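# Move yellow sponges between bench, low shelf and tote

## Task

Look for a yellow sponge on the bench. If one is there, finish with one yellow sponge inside the tote near the door and the other resting on top of the low shelf. If the bench has no yellow sponge, move the sponge from the top of the low shelf into the tote. Anything placed in the tote must lie fully within its rim. The cartons must stay on the bench. The robot must not fall or finish leaning, and every object must stay where it belongs without the robot holding it.

## Robot and tools

Robot: TidyBot++, a wheeled base 0.54 m long, 0.50 m wide and 0.38 m tall, driven by four casters. It carries one seven-joint arm with a two-finger gripper. The shoulder sits 0.12 m ahead of the base centre at 0.68 m height. Two cameras: base_camera (fixed on the base) and wrist_camera (looks along the hand). The arm begins folded with the hand pointing down, reaching up to 0.08 m beyond the base front, elbow as high as 1.15 m.

Frames: base frame has its origin on the floor below the base centre, x ahead, y to the left, z up. hand_pose is reported in it and marks the midpoint between the finger pads; the hand's own z runs out along the fingers, its y is the opening direction. The odometry frame is the base frame as it was when the scene began. base_odometry counts wheel rotation only, so wheel slip looks like travel; heading is in radians, left positive, -3.142 to 3.142. base_tilt is in degrees, positive when leaning forward or right. Drift of a few cm and several degrees builds up over many moves.

execute_actions: argument actions is a list holding one action or none (empty = just report). cameras optionally lists base_camera, wrist_camera or all; omitted or null gives all, [] gives none. An action may contain base, joints, speeds; motions start together. base holds exactly one key, each a relative offset from where the base last measured itself: translate_m (metres, forward +, -2 to 2), strafe_m (metres, left +, -2 to 2), rotate_rad (radians, counter-clockwise from above +, -6.3 to 6.3). speeds caps the top speed for that action only: translate_m and strafe_m 0.05 to 0.5 m/s, rotate_rad 0.1 to 1.57 rad/s (defaults are the maxima). A base move needing over 8.667 s at its top speed is refused. joints holds absolute targets in radians, one number per named joint: joint_1_rad (any angle; turns the arm about vertical, + is clockwise from above, opposite to rotate_rad), joint_2_rad shoulder -2.249 to 2.249, joint_3_rad any angle, joint_4_rad elbow -2.579 to 2.579, joint_5_rad any angle, joint_6_rad wrist -2.099 to 2.099, joint_7_rad any angle (hand pointing down: + is counter-clockwise from above; at 1.57 the fingers part left/right). gripper_pos is absolute, 0 fully open to 1 fully closed; gap is roughly 85 x (1 - gripper_pos) mm. Done tolerances: ±0.039 for joints 1-4, ±0.056 for 5-7, ±0.03 gripper. Continuous joints take the short way, so turn in steps under half a revolution. One action runs at most 15 s. Any unknown key or value out of range rejects the whole call with no motion. Joints or base left out of an action may still be driving toward an earlier target.

Arm geometry: with joint_1_rad 0, joint_3_rad 3.14, joint_5_rad 0 (near the start), the arm stays in the vertical plane along base x. Angles from vertical, forward positive: upper arm (0.42 m) = joint_2_rad; forearm (0.31 m) = joint_2_rad - joint_4_rad; hand (0.31 m to the hand point) = joint_2_rad - joint_4_rad - joint_6_rad. Forward reach from the shoulder is the sum of length x sin(angle), height the sum of length x cos(angle). Arm joints move up to 1.39 rad/s (1.22 for joints 5-7). A downward-pointing hand can reach about 0.94 m above the floor only near the base, lower farther out. Closed fingertips stick out about 20 mm beyond the hand point.

Accuracy: friction often leaves the hand 1-2 cm off, more when stretched; resending the same target changes nothing. To correct, send each joint its previous command plus (wanted angle minus read angle). hand_pose can itself be 1-2 cm off; trust the images. Held objects make the arm sag; never command a joint to its read angle while holding something.

wait: seconds from 0 to 10; commands nothing, returns state and images. zoom_image: camera (base_camera or wrist_camera) and region [x0, y0, x1, y1] in pixels of that camera's latest full image, origin top-left, at most 504 x 504. base_camera is 644x364 pinhole; wrist_camera is 644x476 fisheye. finished_scene: scene is the current scene's integer; it ends the scene permanently and reports success, so call it only when everything rests in place.

Result lines: pictures names the cameras in image order. base_status and joint_status describe how the last accepted action ended: done (base done only means the wheels turned enough, even if slipping or blocked), off_target (stopped away from target, maybe still pushing), contact_stop or time_out (target dropped, holding position; base contact_stop means something pushed the base after it arrived). "joint command not followed" with a cause line means a self-collision check held back the arm targets; listed joints read not_followed and may be retried each action until valid targets arrive. Gripper targets still run. on_its_own describes uncommanded motion. gripper done at 1 means empty; off_target means something is held at the shown reading. motor_effort gives percent of max effort, bracket is the noisy peak. ARM HIT flags a hard hit on base or arm. If a joint torque sensor saturates (104.5 N m joints 1-4, 51.3 N m joints 5-7), the arm and gripper freeze 10 s and the call's rest is skipped; the base keeps going. MOTOR HOT warns from 60 °C; at 75 °C an OVER-TEMPERATURE FAULT lets the arm sink and joints show limit_stop_at_motor_heat, so resend targets. If a call reports a stop, later calls in the same reply are skipped.

Avoid: dropping, slamming or shoving objects; driving while the arm is caught above about 0.8 m (tipping risk); pushing the hand sideways hard; driving into obstacles (the base keeps pushing); fingers hitting the floor; arm striking the base (nothing prevents it). A loose object may occasionally get nudged by outside forces, so check before finishing.

Each tool is called after "Call:" as name([rows], argument=value, ...), one row to a line, values as JSON.

## Session

Call:
execute_actions(actions=[])

Scene clock: 0.00 s.
base_odometry: x=+0.000 y=+0.000 heading=+0.000 (m, m, rad; odometry frame)
base_tilt: forward=-0.1 right=-0.2 (deg)
base_status: not commanded
joint_positions: joint_1_rad=+0.004 joint_2_rad=-0.324 joint_3_rad=+3.146 joint_4_rad=-2.537 joint_5_rad=-0.035 joint_6_rad=-0.905 joint_7_rad=+1.604 gripper_pos=+0.000
joint_status: not commanded
motor_effort: joint_1_rad=+0 joint_2_rad=+0 joint_3_rad=+0 joint_4_rad=+9 joint_5_rad=+0 joint_6_rad=-2 joint_7_rad=+0 (%)
hand_pose: x=+0.2445 y=+0.0090 z=+0.5814 quat_wxyz=(-0.014, +1.000, +0.002, +0.012) (m; base frame)
pictures: base_camera, wrist_camera
Images, in order (width x height): base_camera 644x364, wrist_camera 644x476.

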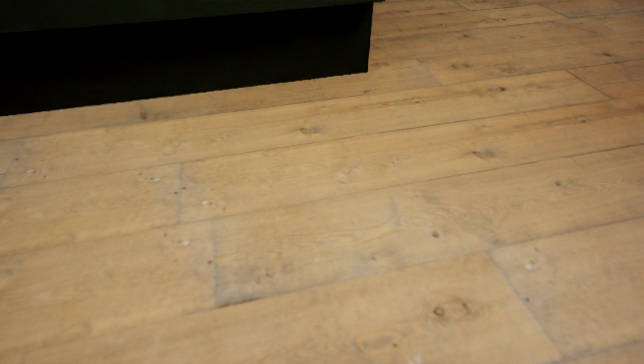

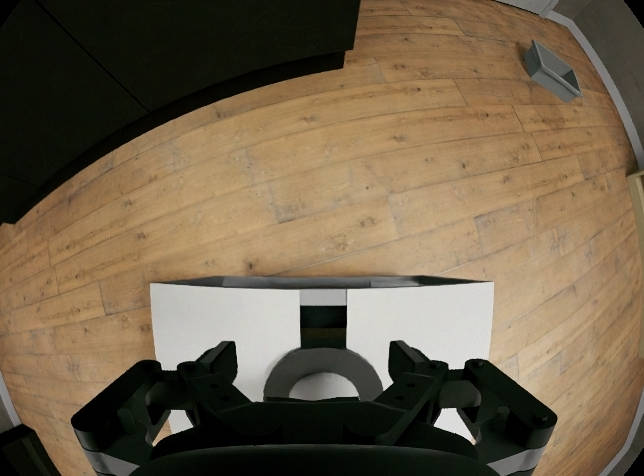

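Call:
execute_actions([
  {"joints":{"joint_4_rad":-1.2,"joint_6_rad":-1.2}},
], cameras=["wrist_camera"])

Call:
execute_actions([
  {"joints":{"joint_1_rad":1.57}},
], cameras=["wrist_camera"])

Scene clock: 2.73 s.
base_odometry: x=+0.000 y=+0.000 heading=+0.000 (m, m, rad; odometry frame)
base_tilt: forward=-0.1 right=-0.2 (deg)
base_status: not commanded
joint_positions: joint_1_rad=+0.004 joint_2_rad=-0.324 joint_3_rad=+3.146 joint_4_rad=-1.214 joint_5_rad=-0.035 joint_6_rad=-1.178 joint_7_rad=+1.604 gripper_pos=+0.000
joint_status: all done
motor_effort: joint_1_rad=+0(0) joint_2_rad=-6(9) joint_3_rad=+0(1) joint_4_rad=+16(18) joint_5_rad=+0(1) joint_6_rad=+7(6) joint_7_rad=+0(0) (%)
hand_pose: x=+0.5031 y=+0.0076 z=+1.1298 quat_wxyz=(-0.007, +0.859, +0.013, +0.511) (m; base frame)
pictures: wrist_camera
Images, in order (width x height): wrist_camera 644x476.

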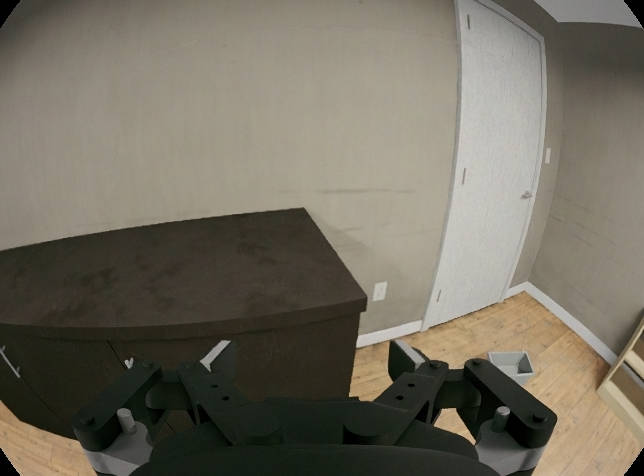

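Scene clock: 5.53 s.
base_odometry: x=+0.000 y=+0.000 heading=+0.000 (m, m, rad; odometry frame)
base_tilt: forward=-0.1 right=-0.2 (deg)
base_status: not commanded
joint_positions: joint_1_rad=+1.549 joint_2_rad=-0.324 joint_3_rad=+3.146 joint_4_rad=-1.214 joint_5_rad=-0.035 joint_6_rad=-1.178 joint_7_rad=+1.604 gripper_pos=+0.000
joint_status: all done
motor_effort: joint_1_rad=+0(0) joint_2_rad=-6(7) joint_3_rad=+0(0) joint_4_rad=+16(16) joint_5_rad=+0(0) joint_6_rad=+7(7) joint_7_rad=+0(0) (%)
hand_pose: x=+0.1365 y=-0.3837 z=+1.1298 quat_wxyz=(+0.352, +0.625, -0.590, +0.371) (m; base frame)
pictures: wrist_camera
Images, in order (width x height): wrist_camera 644x476.

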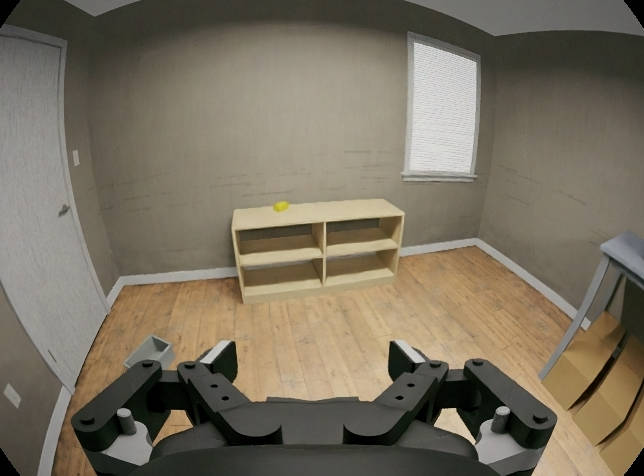

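Call:
execute_actions([
  {"joints":{"joint_1_rad":3.0,"joint_2_rad":0,"joint_4_rad":-0.5,"joint_6_rad":-1.6}},
], cameras=["wrist_camera"])

Scene clock: 8.23 s.
base_odometry: x=+0.000 y=+0.000 heading=+0.000 (m, m, rad; odometry frame)
base_tilt: forward=-0.1 right=-0.2 (deg)
base_status: not commanded
joint_positions: joint_1_rad=+2.979 joint_2_rad=-0.016 joint_3_rad=+3.146 joint_4_rad=-0.519 joint_5_rad=-0.035 joint_6_rad=-1.579 joint_7_rad=+1.604 gripper_pos=+0.000
joint_status: all done
motor_effort: joint_1_rad=+0(0) joint_2_rad=-13(12) joint_3_rad=-1(0) joint_4_rad=+11(17) joint_5_rad=+0(1) joint_6_rad=+7(7) joint_7_rad=+0(0) (%)
hand_pose: x=-0.2903 y=-0.0776 z=+1.2258 quat_wxyz=(+0.503, +0.091, -0.858, +0.046) (m; base frame)
pictures: wrist_camera
Images, in order (width x height): wrist_camera 644x476.

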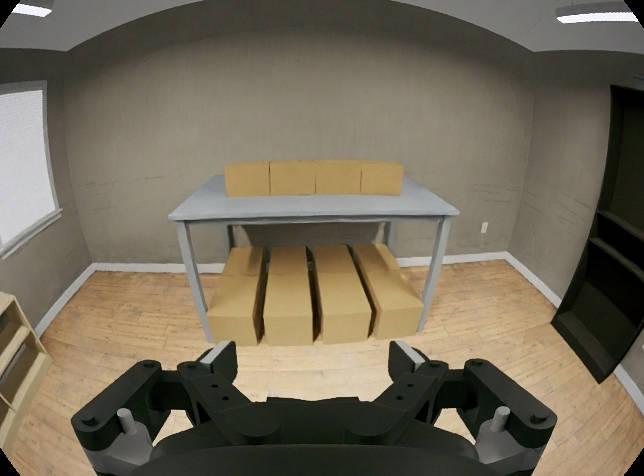

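Call:
execute_actions([
  {"base":{"rotate_rad":-2.95},"joints":{"joint_1_rad":0.3}},
], cameras=[])

Call:
execute_actions([
  {"base":{"strafe_m":1.1}},
])

Call:
execute_actions([
  {"base":{"translate_m":0.9}},
])

Scene clock: 12.00 s.
base_odometry: x=+0.000 y=+0.000 heading=-2.949 (m, m, rad; odometry frame)
base_tilt: forward=-0.1 right=-0.2 (deg)
base_status: done
joint_positions: joint_1_rad=+0.321 joint_2_rad=-0.007 joint_3_rad=+3.146 joint_4_rad=-0.518 joint_5_rad=-0.035 joint_6_rad=-1.579 joint_7_rad=+1.604 gripper_pos=+0.000
joint_status: all done
motor_effort: joint_1_rad=+0(0) joint_2_rad=-13(14) joint_3_rad=-1(1) joint_4_rad=+12(12) joint_5_rad=+0(1) joint_6_rad=+7(7) joint_7_rad=+0(1) (%)
hand_pose: x=+0.5215 y=-0.1229 z=+1.2224 quat_wxyz=(+0.075, +0.857, -0.117, +0.496) (m; base frame)
pictures: none
No camera images: the call's "cameras" was empty. Leave "cameras" out to get every camera's image.

Scene clock: 15.57 s.
base_odometry: x=+0.209 y=-1.080 heading=-2.950 (m, m, rad; odometry frame)
base_tilt: forward=-0.1 right=-0.2 (deg)
base_status: done
joint_positions: joint_1_rad=+0.319 joint_2_rad=-0.007 joint_3_rad=+3.146 joint_4_rad=-0.518 joint_5_rad=-0.035 joint_6_rad=-1.579 joint_7_rad=+1.604 gripper_pos=+0.000
joint_status: not commanded
motor_effort: joint_1_rad=+0(1) joint_2_rad=-13(15) joint_3_rad=-1(2) joint_4_rad=+12(12) joint_5_rad=+0(1) joint_6_rad=+7(7) joint_7_rad=+1(0) (%)
hand_pose: x=+0.5219 y=-0.1222 z=+1.2223 quat_wxyz=(+0.074, +0.857, -0.116, +0.496) (m; base frame)
pictures: base_camera, wrist_camera
Images, in order (width x height): base_camera 644x364, wrist_camera 644x476.

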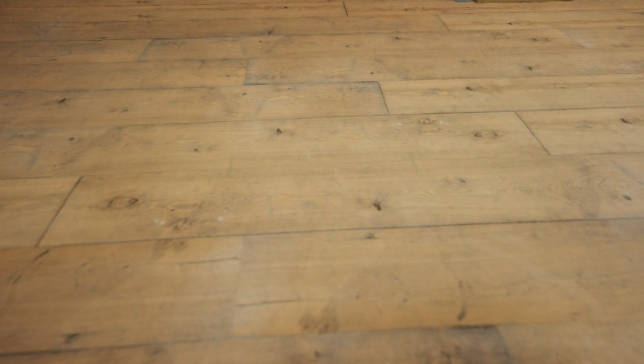

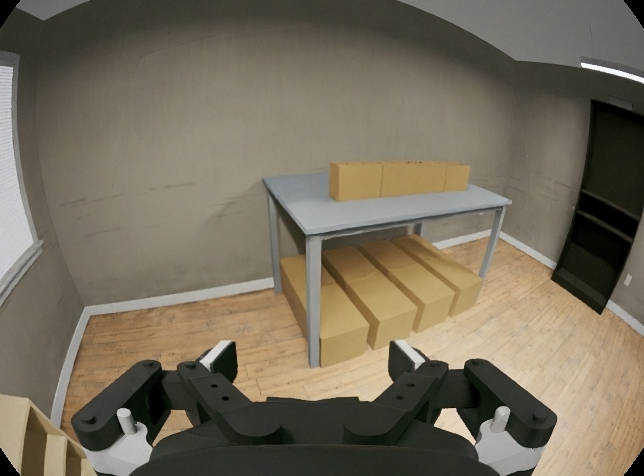

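Scene clock: 18.73 s.
base_odometry: x=-0.674 y=-1.252 heading=-2.950 (m, m, rad; odometry frame)
base_tilt: forward=-0.1 right=-0.2 (deg)
base_status: done
joint_positions: joint_1_rad=+0.319 joint_2_rad=+0.002 joint_3_rad=+3.146 joint_4_rad=-0.515 joint_5_rad=-0.035 joint_6_rad=-1.581 joint_7_rad=+1.604 gripper_pos=+0.000
joint_status: not commanded
motor_effort: joint_1_rad=+0(1) joint_2_rad=-13(16) joint_3_rad=-1(2) joint_4_rad=+12(13) joint_5_rad=+0(1) joint_6_rad=+6(7) joint_7_rad=+0(0) (%)
hand_pose: x=+0.5263 y=-0.1236 z=+1.2191 quat_wxyz=(+0.074, +0.859, -0.116, +0.493) (m; base frame)
pictures: base_camera, wrist_camera
Images, in order (width x height): base_camera 644x364, wrist_camera 644x476.

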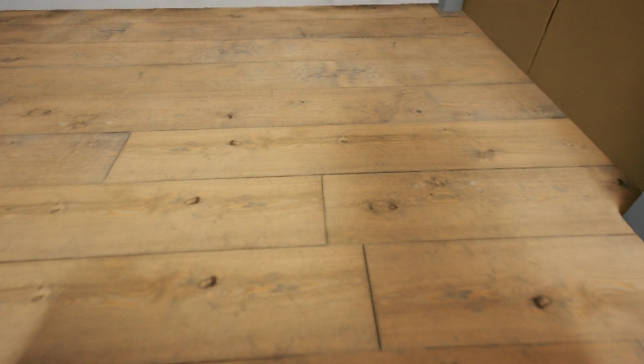

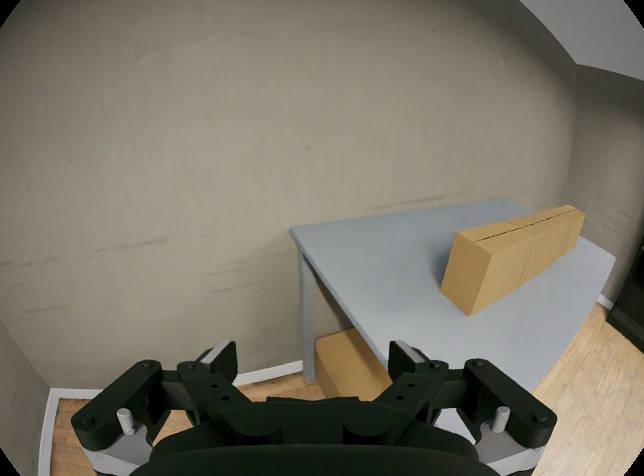

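Call:
execute_actions([
  {"base":{"translate_m":0.5},"joints":{"joint_1_rad":0.7}},
])

Scene clock: 21.13 s.
base_odometry: x=-1.165 y=-1.348 heading=-2.949 (m, m, rad; odometry frame)
base_tilt: forward=-0.1 right=-0.2 (deg)
base_status: done
joint_positions: joint_1_rad=+0.676 joint_2_rad=+0.006 joint_3_rad=+3.146 joint_4_rad=-0.514 joint_5_rad=-0.035 joint_6_rad=-1.581 joint_7_rad=+1.604 gripper_pos=+0.000
joint_status: all done
motor_effort: joint_1_rad=+0(1) joint_2_rad=-13(17) joint_3_rad=-1(2) joint_4_rad=+12(13) joint_5_rad=+0(0) joint_6_rad=+7(8) joint_7_rad=+0(0) (%)
hand_pose: x=+0.4584 y=-0.2594 z=+1.2180 quat_wxyz=(+0.160, +0.825, -0.268, +0.471) (m; base frame)
pictures: base_camera, wrist_camera
Images, in order (width x height): base_camera 644x364, wrist_camera 644x476.

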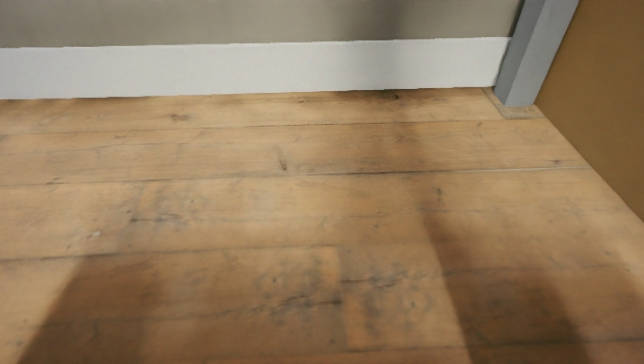

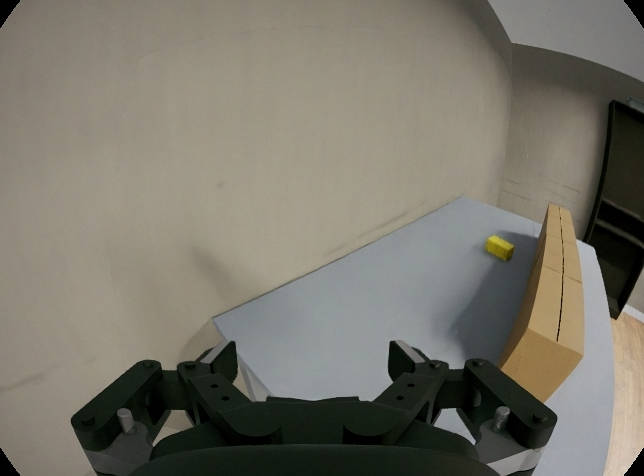

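Call:
execute_actions([
  {"base":{"translate_m":0.36},"speeds":{"translate_m":0.2},"joints":{"joint_1_rad":1.57,"joint_2_rad":0.3,"joint_4_rad":-0.6,"joint_6_rad":-1.3}},
])

Scene clock: 23.83 s.
base_odometry: x=-1.519 y=-1.417 heading=-2.949 (m, m, rad; odometry frame)
base_tilt: forward=-0.1 right=-0.2 (deg)
base_status: done
joint_positions: joint_1_rad=+1.554 joint_2_rad=+0.291 joint_3_rad=+3.146 joint_4_rad=-0.582 joint_5_rad=-0.035 joint_6_rad=-1.321 joint_7_rad=+1.604 gripper_pos=+0.000
joint_status: all done
motor_effort: joint_1_rad=+0(2) joint_2_rad=-28(29) joint_3_rad=-1(2) joint_4_rad=+16(16) joint_5_rad=+0(0) joint_6_rad=+7(7) joint_7_rad=-1(0) (%)
hand_pose: x=+0.1393 y=-0.6142 z=+1.1051 quat_wxyz=(+0.314, +0.646, -0.611, +0.331) (m; base frame)
pictures: base_camera, wrist_camera
Images, in order (width x height): base_camera 644x364, wrist_camera 644x476.

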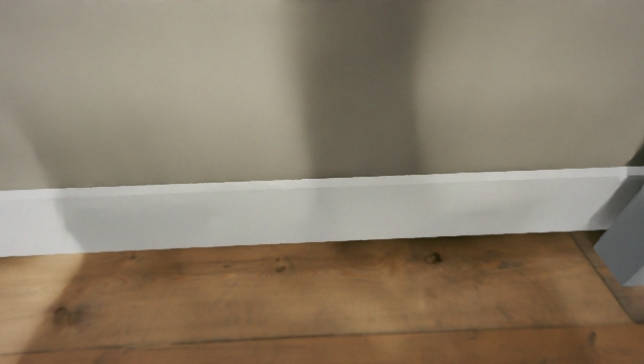

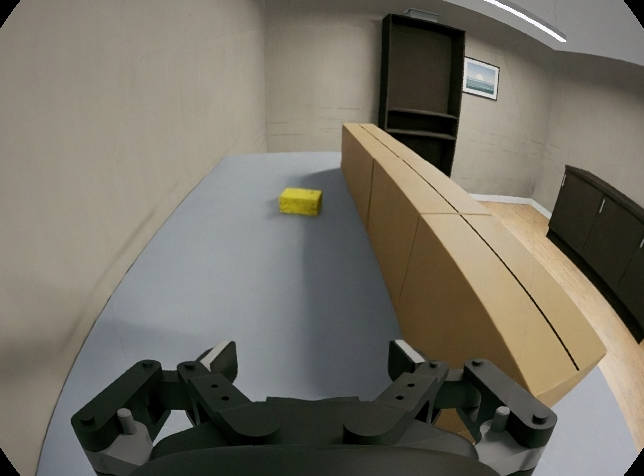

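Call:
execute_actions([
  {"base":{"strafe_m":0.04},"joints":{"joint_2_rad":-0.3}},
], cameras=[])

Call:
execute_actions([
  {"base":{"translate_m":-1.0},"joints":{"joint_6_rad":-1.9}},
], cameras=[])

Call:
execute_actions([
  {"base":{"rotate_rad":1.61},"joints":{"joint_1_rad":2.3}},
], cameras=["wrist_camera"])

Call:
execute_actions([
  {"base":{"translate_m":-2.0},"joints":{"joint_1_rad":1.57}},
])

Scene clock: 26.20 s.
base_odometry: x=-1.511 y=-1.456 heading=-2.949 (m, m, rad; odometry frame)
base_tilt: forward=-0.1 right=-0.2 (deg)
base_status: done
joint_positions: joint_1_rad=+1.554 joint_2_rad=-0.305 joint_3_rad=+3.146 joint_4_rad=-0.593 joint_5_rad=-0.035 joint_6_rad=-1.319 joint_7_rad=+1.604 gripper_pos=+0.000
joint_status: all done
motor_effort: joint_1_rad=+0(1) joint_2_rad=+1(33) joint_3_rad=-1(2) joint_4_rad=+9(18) joint_5_rad=+0(0) joint_6_rad=+8(8) joint_7_rad=-1(0) (%)
hand_pose: x=+0.1334 y=-0.2736 z=+1.3736 quat_wxyz=(+0.485, +0.526, -0.491, +0.497) (m; base frame)
pictures: none
No camera images: the call's "cameras" was empty. Leave "cameras" out to get every camera's image.

Scene clock: 29.57 s.
base_odometry: x=-0.529 y=-1.265 heading=-2.949 (m, m, rad; odometry frame)
base_tilt: forward=-0.1 right=-0.2 (deg)
base_status: done
joint_positions: joint_1_rad=+1.554 joint_2_rad=-0.304 joint_3_rad=+3.146 joint_4_rad=-0.593 joint_5_rad=-0.035 joint_6_rad=-1.899 joint_7_rad=+1.604 gripper_pos=+0.000
joint_status: all done
motor_effort: joint_1_rad=+0(0) joint_2_rad=+1(3) joint_3_rad=-1(1) joint_4_rad=+8(10) joint_5_rad=+0(1) joint_6_rad=+7(9) joint_7_rad=-1(0) (%)
hand_pose: x=+0.1327 y=-0.2171 z=+1.2047 quat_wxyz=(+0.319, +0.651, -0.604, +0.330) (m; base frame)
pictures: none
No camera images: the call's "cameras" was empty. Leave "cameras" out to get every camera's image.

Scene clock: 31.90 s.
base_odometry: x=-0.529 y=-1.265 heading=-1.339 (m, m, rad; odometry frame)
base_tilt: forward=-0.1 right=-0.2 (deg)
base_status: done
joint_positions: joint_1_rad=+2.276 joint_2_rad=-0.304 joint_3_rad=+3.146 joint_4_rad=-0.593 joint_5_rad=-0.035 joint_6_rad=-1.899 joint_7_rad=+1.604 gripper_pos=+0.000
joint_status: all done
motor_effort: joint_1_rad=+0(0) joint_2_rad=+1(4) joint_3_rad=-1(0) joint_4_rad=+9(9) joint_5_rad=+0(0) joint_6_rad=+7(7) joint_7_rad=+0(0) (%)
hand_pose: x=-0.0145 y=-0.1721 z=+1.2046 quat_wxyz=(+0.415, +0.395, -0.796, +0.196) (m; base frame)
pictures: wrist_camera
Images, in order (width x height): wrist_camera 644x476.

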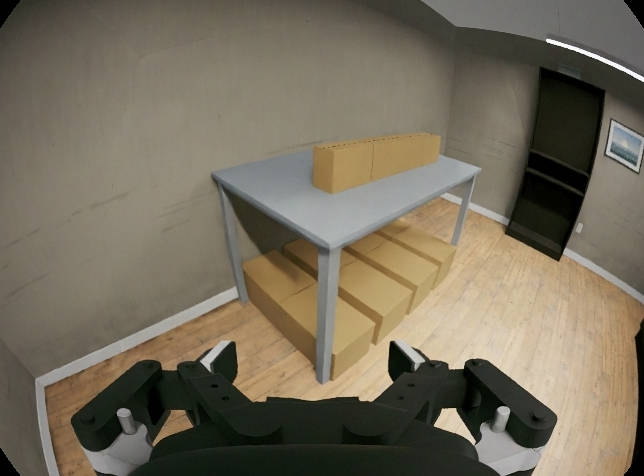

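Scene clock: 37.27 s.
base_odometry: x=-0.990 y=+0.681 heading=-1.339 (m, m, rad; odometry frame)
base_tilt: forward=-0.1 right=-0.2 (deg)
base_status: done
joint_positions: joint_1_rad=+1.593 joint_2_rad=-0.304 joint_3_rad=+3.146 joint_4_rad=-0.593 joint_5_rad=-0.035 joint_6_rad=-1.899 joint_7_rad=+1.604 gripper_pos=+0.000
joint_status: all done
motor_effort: joint_1_rad=+0(1) joint_2_rad=+1(5) joint_3_rad=+0(1) joint_4_rad=+8(9) joint_5_rad=+0(1) joint_6_rad=+6(7) joint_7_rad=+0(0) (%)
hand_pose: x=+0.1243 y=-0.2175 z=+1.2046 quat_wxyz=(+0.325, +0.639, -0.617, +0.324) (m; base frame)
pictures: base_camera, wrist_camera
Images, in order (width x height): base_camera 644x364, wrist_camera 644x476.

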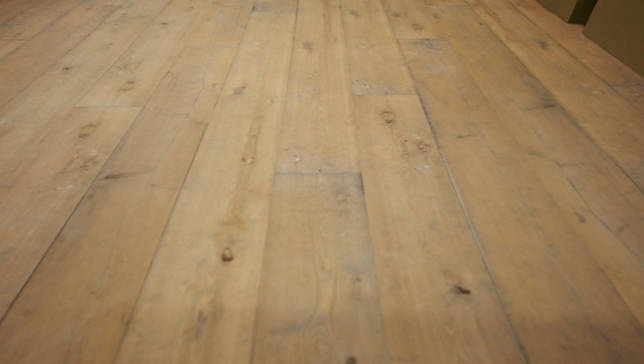

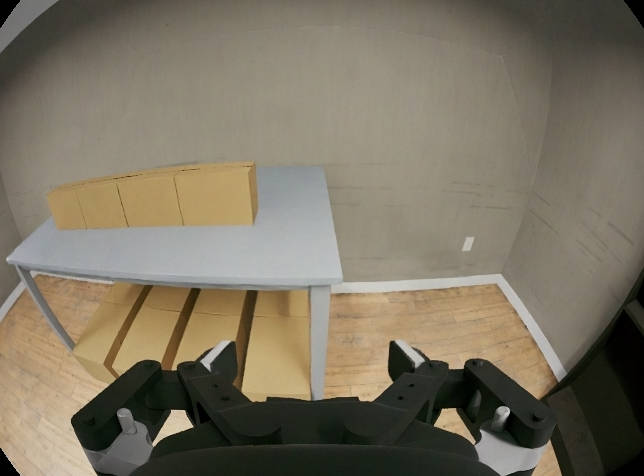

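Call:
execute_actions([
  {"base":{"translate_m":-0.26},"joints":{"joint_1_rad":0.9}},
])

Call:
execute_actions([
  {"base":{"strafe_m":-1.05},"joints":{"joint_1_rad":0,"joint_2_rad":0.2,"joint_4_rad":-0.4,"joint_5_rad":0.02,"joint_6_rad":-1.9}},
])

Scene clock: 39.30 s.
base_odometry: x=-1.050 y=+0.935 heading=-1.338 (m, m, rad; odometry frame)
base_tilt: forward=-0.1 right=-0.2 (deg)
base_status: done
joint_positions: joint_1_rad=+0.923 joint_2_rad=-0.304 joint_3_rad=+3.146 joint_4_rad=-0.593 joint_5_rad=-0.035 joint_6_rad=-1.899 joint_7_rad=+1.604 gripper_pos=+0.000
joint_status: all done
motor_effort: joint_1_rad=+0(1) joint_2_rad=+1(3) joint_3_rad=+0(1) joint_4_rad=+8(9) joint_5_rad=-1(1) joint_6_rad=+7(6) joint_7_rad=+0(0) (%)
hand_pose: x=+0.2582 y=-0.1673 z=+1.2046 quat_wxyz=(+0.201, +0.806, -0.373, +0.413) (m; base frame)
pictures: base_camera, wrist_camera
Images, in order (width x height): base_camera 644x364, wrist_camera 644x476.

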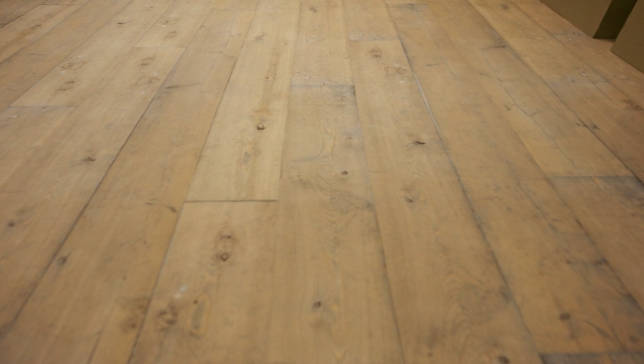

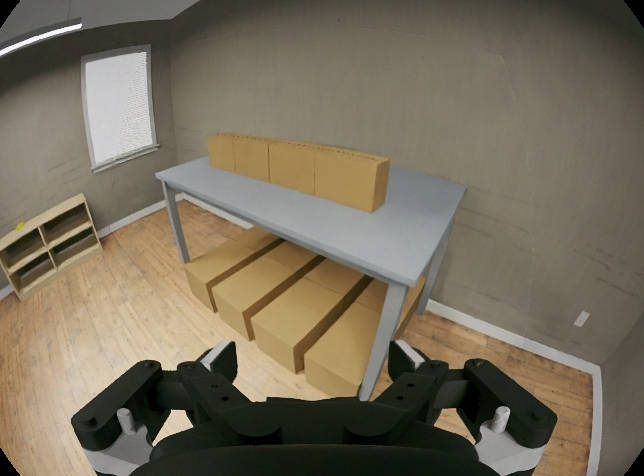

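Scene clock: 42.77 s.
base_odometry: x=-2.072 y=+0.693 heading=-1.338 (m, m, rad; odometry frame)
base_tilt: forward=-0.1 right=-0.2 (deg)
base_status: done
joint_positions: joint_1_rad=+0.019 joint_2_rad=+0.192 joint_3_rad=+3.146 joint_4_rad=-0.420 joint_5_rad=-0.009 joint_6_rad=-1.899 joint_7_rad=+1.604 gripper_pos=+0.000
joint_status: all done
motor_effort: joint_1_rad=+0(2) joint_2_rad=-20(22) joint_3_rad=-1(1) joint_4_rad=+12(12) joint_5_rad=+0(1) joint_6_rad=+5(7) joint_7_rad=+0(0) (%)
hand_pose: x=+0.5637 y=-0.0060 z=+1.1005 quat_wxyz=(+0.006, +0.951, +0.008, +0.310) (m; base frame)
pictures: base_camera, wrist_camera
Images, in order (width x height): base_camera 644x364, wrist_camera 644x476.

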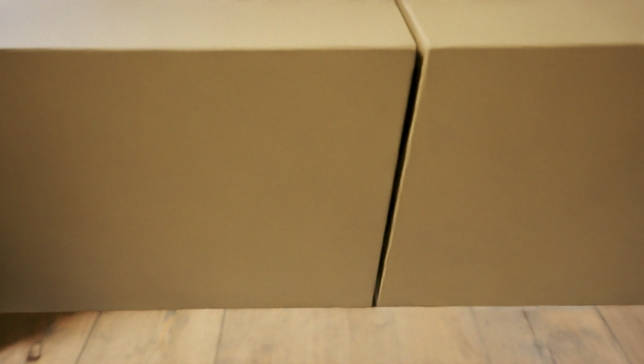

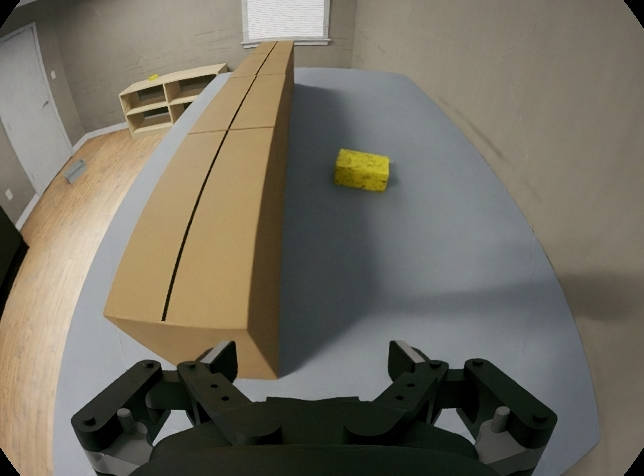

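Call:
execute_actions([
  {"base":{"strafe_m":-0.06},"joints":{"joint_1_rad":0.09,"joint_2_rad":0.5,"joint_4_rad":-1.2,"joint_6_rad":-0.25,"joint_7_rad":1.55}},
])

Scene clock: 45.30 s.
base_odometry: x=-2.130 y=+0.679 heading=-1.338 (m, m, rad; odometry frame)
base_tilt: forward=-0.1 right=-0.2 (deg)
base_status: done
joint_positions: joint_1_rad=+0.065 joint_2_rad=+0.481 joint_3_rad=+3.146 joint_4_rad=-1.178 joint_5_rad=-0.008 joint_6_rad=-0.263 joint_7_rad=+1.593 gripper_pos=+0.000
joint_status: all done
motor_effort: joint_1_rad=+0(4) joint_2_rad=-38(40) joint_3_rad=-1(2) joint_4_rad=+19(21) joint_5_rad=+1(2) joint_6_rad=+7(7) joint_7_rad=+0(1) (%)
hand_pose: x=+0.9173 y=-0.0529 z=+0.9202 quat_wxyz=(+0.024, +0.819, -0.021, +0.572) (m; base frame)
pictures: base_camera, wrist_camera
Images, in order (width x height): base_camera 644x364, wrist_camera 644x476.

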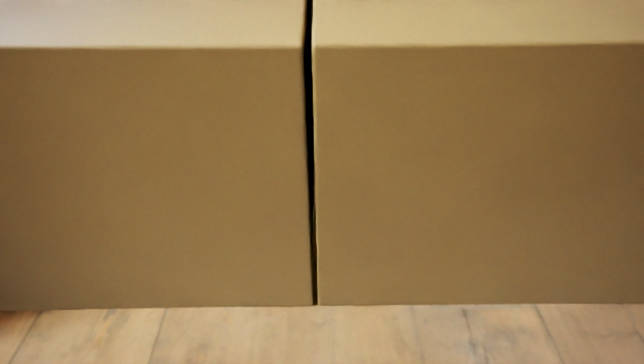

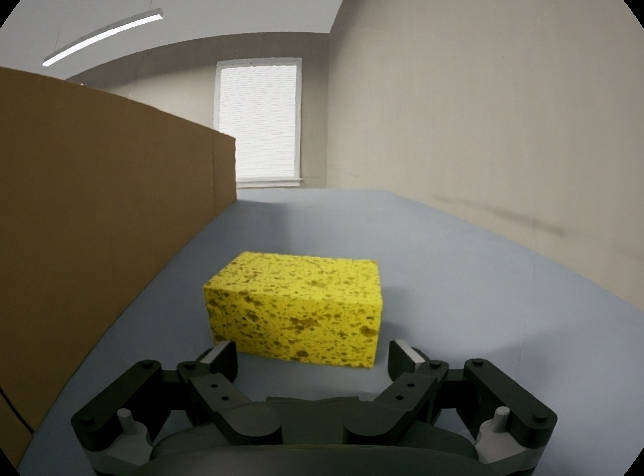

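Call:
execute_actions([
  {"joints":{"joint_1_rad":0.025,"joint_4_rad":-0.85,"joint_6_rad":-0.45,"gripper_pos":0.5}},
], cameras=[])

Call:
execute_actions([
  {"base":{"translate_m":0.02},"joints":{"joint_2_rad":0.6}},
], cameras=["wrist_camera"])

Scene clock: 47.00 s.
base_odometry: x=-2.130 y=+0.679 heading=-1.338 (m, m, rad; odometry frame)
base_tilt: forward=-0.1 right=-0.2 (deg)
base_status: not commanded
joint_positions: joint_1_rad=+0.047 joint_2_rad=+0.496 joint_3_rad=+3.146 joint_4_rad=-0.862 joint_5_rad=-0.008 joint_6_rad=-0.429 joint_7_rad=+1.592 gripper_pos=+0.500
joint_status: all done
motor_effort: joint_1_rad=-1(1) joint_2_rad=-39(42) joint_3_rad=-1(1) joint_4_rad=+20(21) joint_5_rad=+0(0) joint_6_rad=+8(8) joint_7_rad=+0(0) (%)
hand_pose: x=+0.9299 y=-0.0380 z=+1.0510 quat_wxyz=(+0.020, +0.779, -0.013, +0.626) (m; base frame)
pictures: none
No camera images: the call's "cameras" was empty. Leave "cameras" out to get every camera's image.

Scene clock: 49.67 s.
base_odometry: x=-2.126 y=+0.660 heading=-1.339 (m, m, rad; odometry frame)
base_tilt: forward=-0.1 right=-0.2 (deg)
base_status: done
joint_positions: joint_1_rad=+0.046 joint_2_rad=+0.568 joint_3_rad=+3.147 joint_4_rad=-0.858 joint_5_rad=-0.008 joint_6_rad=-0.437 joint_7_rad=+1.592 gripper_pos=+0.500
joint_status: all done
motor_effort: joint_1_rad=-1(7) joint_2_rad=-37(43) joint_3_rad=-1(4) joint_4_rad=+20(27) joint_5_rad=+0(0) joint_6_rad=+8(9) joint_7_rad=+0(0) (%)
hand_pose: x=+0.9536 y=-0.0387 z=+0.9925 quat_wxyz=(+0.019, +0.802, -0.013, +0.597) (m; base frame)
pictures: wrist_camera
Images, in order (width x height): wrist_camera 644x476.

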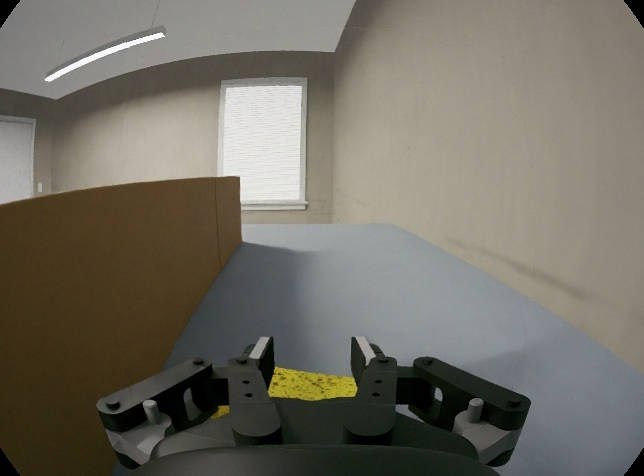

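Call:
execute_actions([
  {"joints":{"joint_2_rad":0.57,"joint_6_rad":-0.68}},
], cameras=["wrist_camera"])

Call:
execute_actions([
  {"base":{"translate_m":-0.1},"speeds":{"translate_m":0.07}},
], cameras=["wrist_camera"])

Scene clock: 50.50 s.
base_odometry: x=-2.126 y=+0.660 heading=-1.339 (m, m, rad; odometry frame)
base_tilt: forward=-0.1 right=-0.2 (deg)
base_status: not commanded
joint_positions: joint_1_rad=+0.044 joint_2_rad=+0.543 joint_3_rad=+3.147 joint_4_rad=-0.830 joint_5_rad=-0.008 joint_6_rad=-0.646 joint_7_rad=+1.592 gripper_pos=+0.500
joint_status: all done
motor_effort: joint_1_rad=+0(1) joint_2_rad=-34(41) joint_3_rad=-1(2) joint_4_rad=+15(20) joint_5_rad=+0(1) joint_6_rad=+3(10) joint_7_rad=+0(0) (%)
hand_pose: x=+0.9244 y=-0.0354 z=+0.9685 quat_wxyz=(+0.016, +0.847, -0.012, +0.532) (m; base frame)
pictures: wrist_camera
Images, in order (width x height): wrist_camera 644x476.

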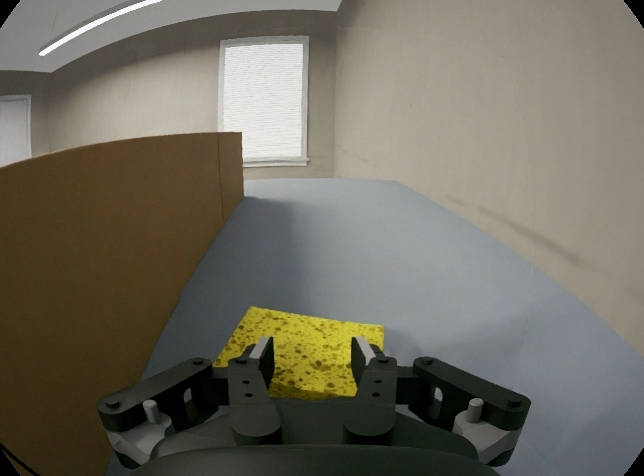

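Scene clock: 52.43 s.
base_odometry: x=-2.149 y=+0.757 heading=-1.339 (m, m, rad; odometry frame)
base_tilt: forward=-0.1 right=-0.2 (deg)
base_status: done
joint_positions: joint_1_rad=+0.043 joint_2_rad=+0.568 joint_3_rad=+3.147 joint_4_rad=-0.840 joint_5_rad=-0.008 joint_6_rad=-0.661 joint_7_rad=+1.592 gripper_pos=+0.500
joint_status: not commanded
motor_effort: joint_1_rad=+0(1) joint_2_rad=-41(43) joint_3_rad=-1(2) joint_4_rad=+20(21) joint_5_rad=+0(0) joint_6_rad=+7(7) joint_7_rad=+0(0) (%)
hand_pose: x=+0.9284 y=-0.0352 z=+0.9390 quat_wxyz=(+0.015, +0.859, -0.012, +0.511) (m; base frame)
pictures: wrist_camera
Images, in order (width x height): wrist_camera 644x476.

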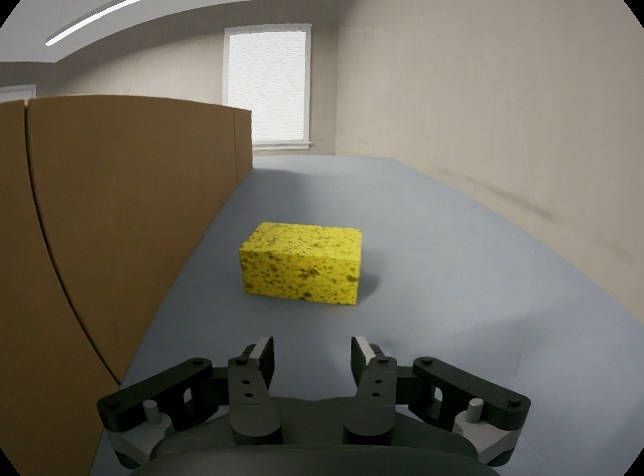

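Call:
execute_actions([
  {"joints":{"joint_1_rad":-0.025,"joint_2_rad":0.56,"joint_4_rad":-1.17,"joint_6_rad":-0.05,"gripper_pos":1}},
], cameras=["wrist_camera"])

Call:
execute_actions([
  {"base":{"translate_m":0.1},"speeds":{"translate_m":0.07}},
], cameras=["wrist_camera"])

Call:
execute_actions([
  {"base":{"translate_m":-0.11},"joints":{"gripper_pos":0}},
], cameras=["wrist_camera"])

Scene clock: 54.10 s.
base_odometry: x=-2.149 y=+0.757 heading=-1.339 (m, m, rad; odometry frame)
base_tilt: forward=-0.1 right=-0.2 (deg)
base_status: not commanded
joint_positions: joint_1_rad=-0.003 joint_2_rad=+0.568 joint_3_rad=+3.147 joint_4_rad=-1.153 joint_5_rad=-0.008 joint_6_rad=-0.067 joint_7_rad=+1.592 gripper_pos=+0.999
joint_status: all done
motor_effort: joint_1_rad=+0(1) joint_2_rad=-41(42) joint_3_rad=-1(2) joint_4_rad=+20(20) joint_5_rad=+0(0) joint_6_rad=+8(8) joint_7_rad=+0(0) (%)
hand_pose: x=+0.9602 y=+0.0012 z=+0.9226 quat_wxyz=(+0.005, +0.779, +0.006, +0.626) (m; base frame)
pictures: wrist_camera
Images, in order (width x height): wrist_camera 644x476.

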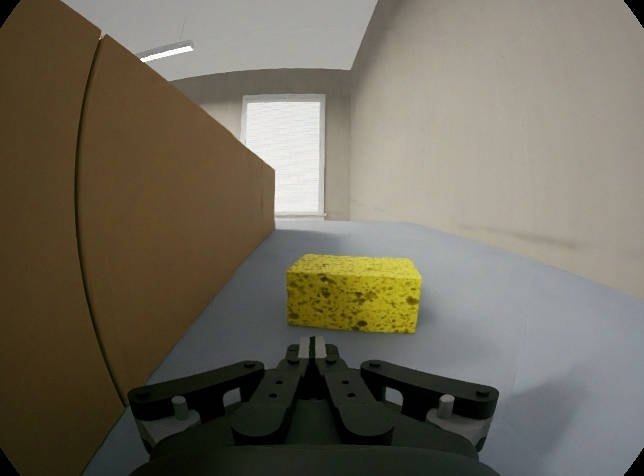

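Scene clock: 56.03 s.
base_odometry: x=-2.126 y=+0.660 heading=-1.339 (m, m, rad; odometry frame)
base_tilt: forward=-0.1 right=-0.2 (deg)
base_status: done
joint_positions: joint_1_rad=-0.005 joint_2_rad=+0.556 joint_3_rad=+3.147 joint_4_rad=-1.156 joint_5_rad=-0.008 joint_6_rad=-0.066 joint_7_rad=+1.592 gripper_pos=+0.999
joint_status: not commanded
motor_effort: joint_1_rad=+0(4) joint_2_rad=-41(43) joint_3_rad=-1(3) joint_4_rad=+20(22) joint_5_rad=+0(0) joint_6_rad=+8(9) joint_7_rad=+0(0) (%)
hand_pose: x=+0.9568 y=+0.0022 z=+0.9310 quat_wxyz=(+0.005, +0.776, +0.006, +0.630) (m; base frame)
pictures: wrist_camera
Images, in order (width x height): wrist_camera 644x476.

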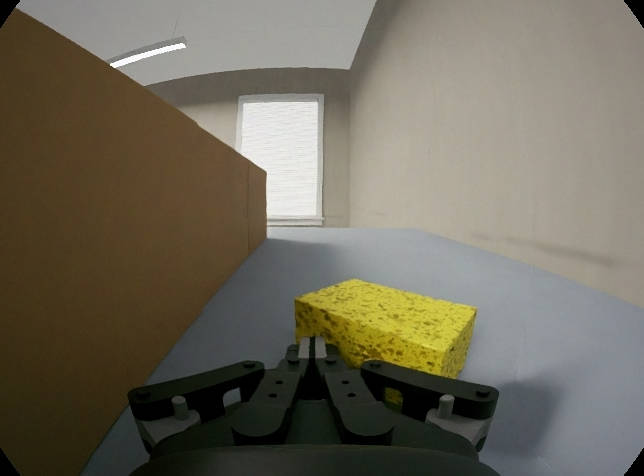

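Scene clock: 57.33 s.
base_odometry: x=-2.151 y=+0.767 heading=-1.339 (m, m, rad; odometry frame)
base_tilt: forward=-0.1 right=-0.2 (deg)
base_status: done
joint_positions: joint_1_rad=-0.006 joint_2_rad=+0.554 joint_3_rad=+3.147 joint_4_rad=-1.157 joint_5_rad=-0.008 joint_6_rad=-0.066 joint_7_rad=+1.592 gripper_pos=+0.000
joint_status: all done
motor_effort: joint_1_rad=+0(4) joint_2_rad=-41(45) joint_3_rad=-1(3) joint_4_rad=+20(21) joint_5_rad=+0(0) joint_6_rad=+7(9) joint_7_rad=+0(0) (%)
hand_pose: x=+0.9565 y=+0.0036 z=+0.9318 quat_wxyz=(+0.005, +0.776, +0.007, +0.630) (m; base frame)
pictures: wrist_camera
Images, in order (width x height): wrist_camera 644x476.

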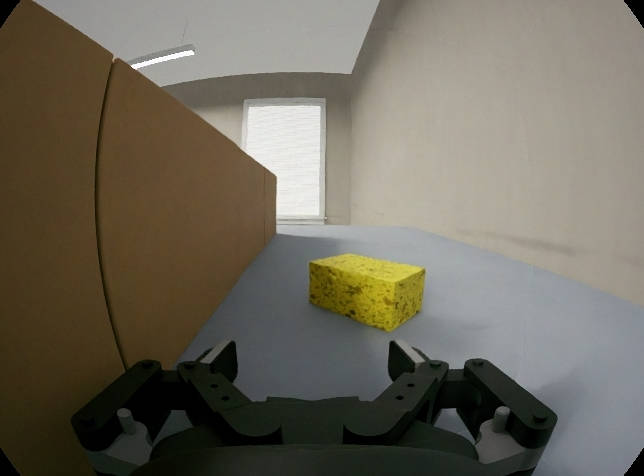

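Call:
execute_actions([
  {"joints":{"joint_1_rad":0.095,"joint_4_rad":-1.19}},
], cameras=["wrist_camera"])

Call:
execute_actions([
  {"base":{"translate_m":0.115},"speeds":{"translate_m":0.07}},
], cameras=["wrist_camera"])

Scene clock: 58.50 s.
base_odometry: x=-2.151 y=+0.767 heading=-1.339 (m, m, rad; odometry frame)
base_tilt: forward=-0.1 right=-0.2 (deg)
base_status: not commanded
joint_positions: joint_1_rad=+0.090 joint_2_rad=+0.554 joint_3_rad=+3.148 joint_4_rad=-1.172 joint_5_rad=-0.008 joint_6_rad=-0.066 joint_7_rad=+1.592 gripper_pos=+0.000
joint_status: all done
motor_effort: joint_1_rad=+0(4) joint_2_rad=-41(41) joint_3_rad=-1(3) joint_4_rad=+20(20) joint_5_rad=+0(0) joint_6_rad=+8(8) joint_7_rad=+0(0) (%)
hand_pose: x=+0.9512 y=-0.0775 z=+0.9227 quat_wxyz=(+0.035, +0.780, -0.031, +0.624) (m; base frame)
pictures: wrist_camera
Images, in order (width x height): wrist_camera 644x476.

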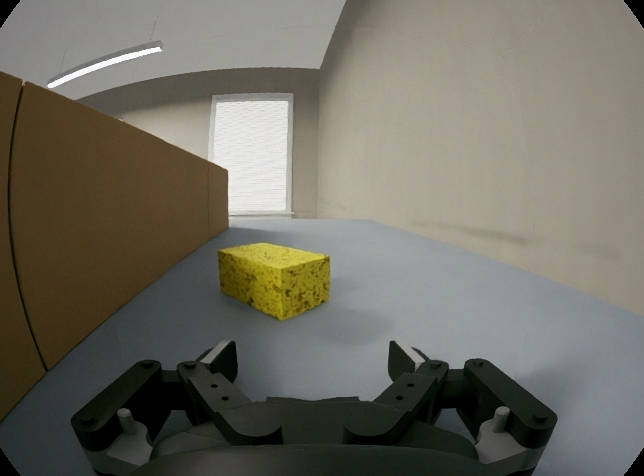

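Scene clock: 60.90 s.
base_odometry: x=-2.125 y=+0.655 heading=-1.339 (m, m, rad; odometry frame)
base_tilt: forward=-0.1 right=-0.2 (deg)
base_status: done
joint_positions: joint_1_rad=+0.090 joint_2_rad=+0.546 joint_3_rad=+3.148 joint_4_rad=-1.179 joint_5_rad=-0.008 joint_6_rad=-0.065 joint_7_rad=+1.592 gripper_pos=+0.000
joint_status: not commanded
motor_effort: joint_1_rad=-1(4) joint_2_rad=-38(43) joint_3_rad=-1(3) joint_4_rad=+20(22) joint_5_rad=+1(0) joint_6_rad=+8(8) joint_7_rad=+0(0) (%)
hand_pose: x=+0.9483 y=-0.0776 z=+0.9252 quat_wxyz=(+0.035, +0.780, -0.031, +0.624) (m; base frame)
pictures: wrist_camera
Images, in order (width x height): wrist_camera 644x476.

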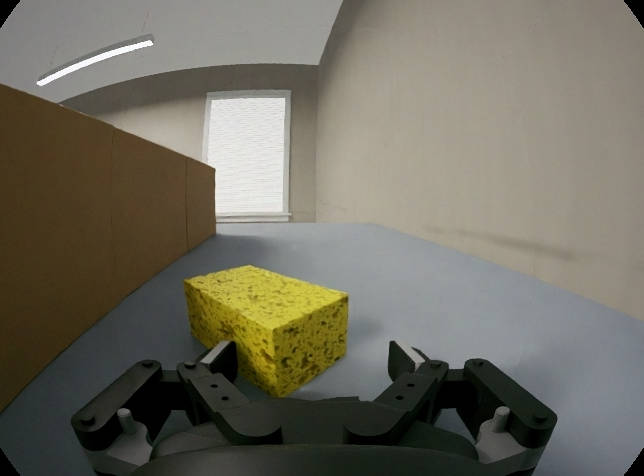

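Call:
execute_actions([
  {"base":{"translate_m":-0.08},"joints":{"joint_1_rad":0,"joint_2_rad":0,"joint_4_rad":-0.6}},
], cameras=[])

Call:
execute_actions([
  {"base":{"strafe_m":1.0},"joints":{"joint_6_rad":-1.7}},
], cameras=[])

Call:
execute_actions([
  {"base":{"translate_m":1.05}},
], cameras=[])

Call:
execute_actions([
  {"base":{"rotate_rad":-1.571},"joints":{"joint_2_rad":0.2,"joint_4_rad":-0.3,"joint_6_rad":-2.0}},
])

Scene clock: 63.47 s.
base_odometry: x=-2.144 y=+0.733 heading=-1.339 (m, m, rad; odometry frame)
base_tilt: forward=-0.1 right=-0.2 (deg)
base_status: done
joint_positions: joint_1_rad=+0.025 joint_2_rad=+0.000 joint_3_rad=+3.148 joint_4_rad=-0.596 joint_5_rad=-0.008 joint_6_rad=-0.060 joint_7_rad=+1.592 gripper_pos=+0.000
joint_status: all done
motor_effort: joint_1_rad=+0(3) joint_2_rad=-13(49) joint_3_rad=-1(2) joint_4_rad=+12(24) joint_5_rad=+0(0) joint_6_rad=+5(9) joint_7_rad=+0(0) (%)
hand_pose: x=+0.4854 y=-0.0102 z=+1.6094 quat_wxyz=(+0.021, +0.322, -0.003, +0.946) (m; base frame)
pictures: none
No camera images: the call's "cameras" was empty. Leave "cameras" out to get every camera's image.

Scene clock: 66.83 s.
base_odometry: x=-1.170 y=+0.963 heading=-1.339 (m, m, rad; odometry frame)
base_tilt: forward=-0.1 right=-0.2 (deg)
base_status: done
joint_positions: joint_1_rad=+0.019 joint_2_rad=-0.003 joint_3_rad=+3.148 joint_4_rad=-0.596 joint_5_rad=-0.008 joint_6_rad=-1.699 joint_7_rad=+1.592 gripper_pos=+0.000
joint_status: all done
motor_effort: joint_1_rad=+0(2) joint_2_rad=-13(16) joint_3_rad=-1(2) joint_4_rad=+12(14) joint_5_rad=+1(2) joint_6_rad=+6(7) joint_7_rad=+0(0) (%)
hand_pose: x=+0.5271 y=-0.0066 z=+1.1579 quat_wxyz=(+0.006, +0.911, +0.000, +0.412) (m; base frame)
pictures: none
No camera images: the call's "cameras" was empty. Leave "cameras" out to get every camera's image.

Scene clock: 70.30 s.
base_odometry: x=-0.929 y=-0.059 heading=-1.339 (m, m, rad; odometry frame)
base_tilt: forward=-0.1 right=-0.2 (deg)
base_status: done
joint_positions: joint_1_rad=+0.019 joint_2_rad=+0.003 joint_3_rad=+3.148 joint_4_rad=-0.596 joint_5_rad=-0.008 joint_6_rad=-1.699 joint_7_rad=+1.592 gripper_pos=+0.000
joint_status: not commanded
motor_effort: joint_1_rad=+0(1) joint_2_rad=-13(17) joint_3_rad=-1(0) joint_4_rad=+12(13) joint_5_rad=+0(0) joint_6_rad=+6(7) joint_7_rad=+0(0) (%)
hand_pose: x=+0.5301 y=-0.0067 z=+1.1553 quat_wxyz=(+0.006, +0.912, +0.000, +0.409) (m; base frame)
pictures: none
No camera images: the call's "cameras" was empty. Leave "cameras" out to get every camera's image.

Scene clock: 72.63 s.
base_odometry: x=-0.929 y=-0.059 heading=-2.909 (m, m, rad; odometry frame)
base_tilt: forward=-0.1 right=-0.2 (deg)
base_status: done
joint_positions: joint_1_rad=+0.016 joint_2_rad=+0.215 joint_3_rad=+3.148 joint_4_rad=-0.320 joint_5_rad=-0.008 joint_6_rad=-1.978 joint_7_rad=+1.592 gripper_pos=+0.000
joint_status: all done
motor_effort: joint_1_rad=+0(2) joint_2_rad=-20(26) joint_3_rad=-1(2) joint_4_rad=+11(13) joint_5_rad=+1(1) joint_6_rad=+5(7) joint_7_rad=+0(0) (%)
hand_pose: x=+0.5520 y=-0.0054 z=+1.1115 quat_wxyz=(+0.005, +0.951, +0.003, +0.309) (m; base frame)
pictures: base_camera, wrist_camera
Images, in order (width x height): base_camera 644x364, wrist_camera 644x476.

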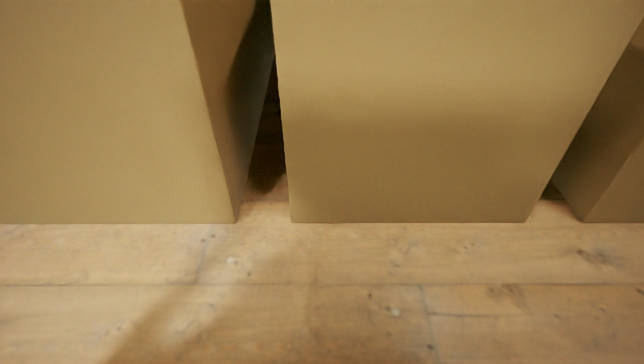

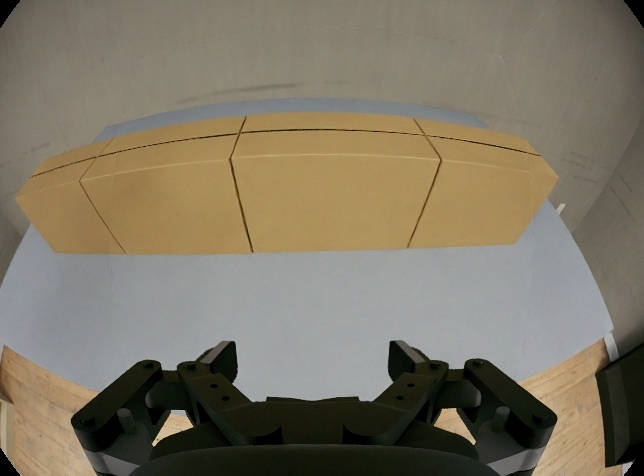

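Call:
execute_actions([
  {"base":{"translate_m":-0.1},"joints":{"joint_2_rad":-0.1,"joint_4_rad":-1.8,"joint_6_rad":0.15,"gripper_pos":1}},
], cameras=[])

Call:
execute_actions([
  {"base":{"strafe_m":0.15},"joints":{"joint_2_rad":0.1}},
], cameras=["wrist_camera"])

Call:
execute_actions([
  {"base":{"translate_m":0.12},"speeds":{"translate_m":0.07}},
], cameras=["wrist_camera"])

Scene clock: 75.80 s.
base_odometry: x=-0.831 y=-0.036 heading=-2.910 (m, m, rad; odometry frame)
base_tilt: forward=-0.1 right=-0.2 (deg)
base_status: done
joint_positions: joint_1_rad=+0.016 joint_2_rad=-0.084 joint_3_rad=+3.148 joint_4_rad=-1.784 joint_5_rad=-0.008 joint_6_rad=+0.130 joint_7_rad=+1.592 gripper_pos=+0.999
joint_status: all done
motor_effort: joint_1_rad=+0(0) joint_2_rad=-19(26) joint_3_rad=-1(1) joint_4_rad=+20(21) joint_5_rad=+0(0) joint_6_rad=+8(8) joint_7_rad=+0(0) (%)
hand_pose: x=+0.7065 y=-0.0123 z=+1.0612 quat_wxyz=(+0.013, +0.707, -0.004, +0.708) (m; base frame)
pictures: none
No camera images: the call's "cameras" was empty. Leave "cameras" out to get every camera's image.

Scene clock: 77.27 s.
base_odometry: x=-0.797 y=-0.182 heading=-2.910 (m, m, rad; odometry frame)
base_tilt: forward=-0.1 right=-0.2 (deg)
base_status: done
joint_positions: joint_1_rad=+0.010 joint_2_rad=+0.105 joint_3_rad=+3.145 joint_4_rad=-1.790 joint_5_rad=-0.008 joint_6_rad=+0.133 joint_7_rad=+1.592 gripper_pos=+0.999
joint_status: all done
motor_effort: joint_1_rad=+0(3) joint_2_rad=-25(28) joint_3_rad=-1(4) joint_4_rad=+20(21) joint_5_rad=+0(0) joint_6_rad=+8(8) joint_7_rad=+0(0) (%)
hand_pose: x=+0.7666 y=-0.0075 z=+0.9415 quat_wxyz=(+0.009, +0.771, +0.000, +0.637) (m; base frame)
pictures: wrist_camera
Images, in order (width x height): wrist_camera 644x476.

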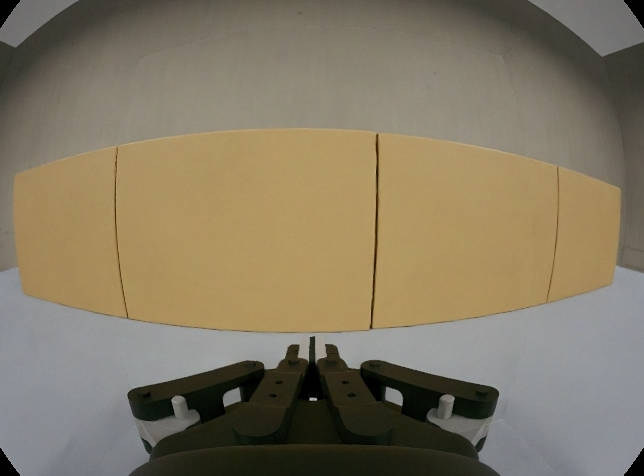

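Scene clock: 79.50 s.
base_odometry: x=-0.913 y=-0.210 heading=-2.910 (m, m, rad; odometry frame)
base_tilt: forward=-0.1 right=-0.2 (deg)
base_status: done
joint_positions: joint_1_rad=+0.010 joint_2_rad=+0.103 joint_3_rad=+3.145 joint_4_rad=-1.790 joint_5_rad=-0.008 joint_6_rad=+0.133 joint_7_rad=+1.592 gripper_pos=+0.999
joint_status: not commanded
motor_effort: joint_1_rad=+0(0) joint_2_rad=-25(28) joint_3_rad=-1(1) joint_4_rad=+20(20) joint_5_rad=+0(0) joint_6_rad=+8(8) joint_7_rad=+0(0) (%)
hand_pose: x=+0.7662 y=-0.0075 z=+0.9424 quat_wxyz=(+0.009, +0.771, +0.000, +0.637) (m; base frame)
pictures: wrist_camera
Images, in order (width x height): wrist_camera 644x476.

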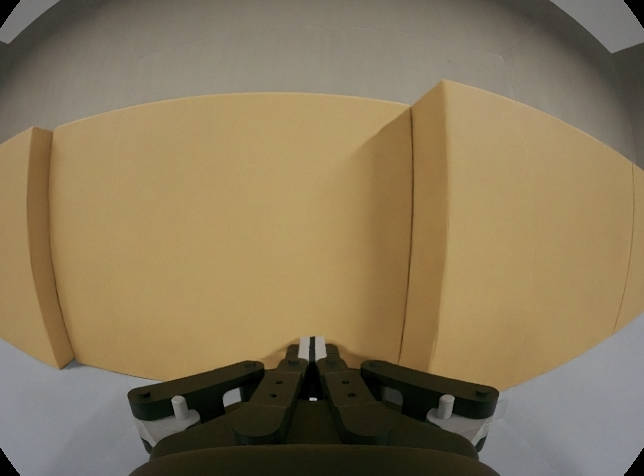

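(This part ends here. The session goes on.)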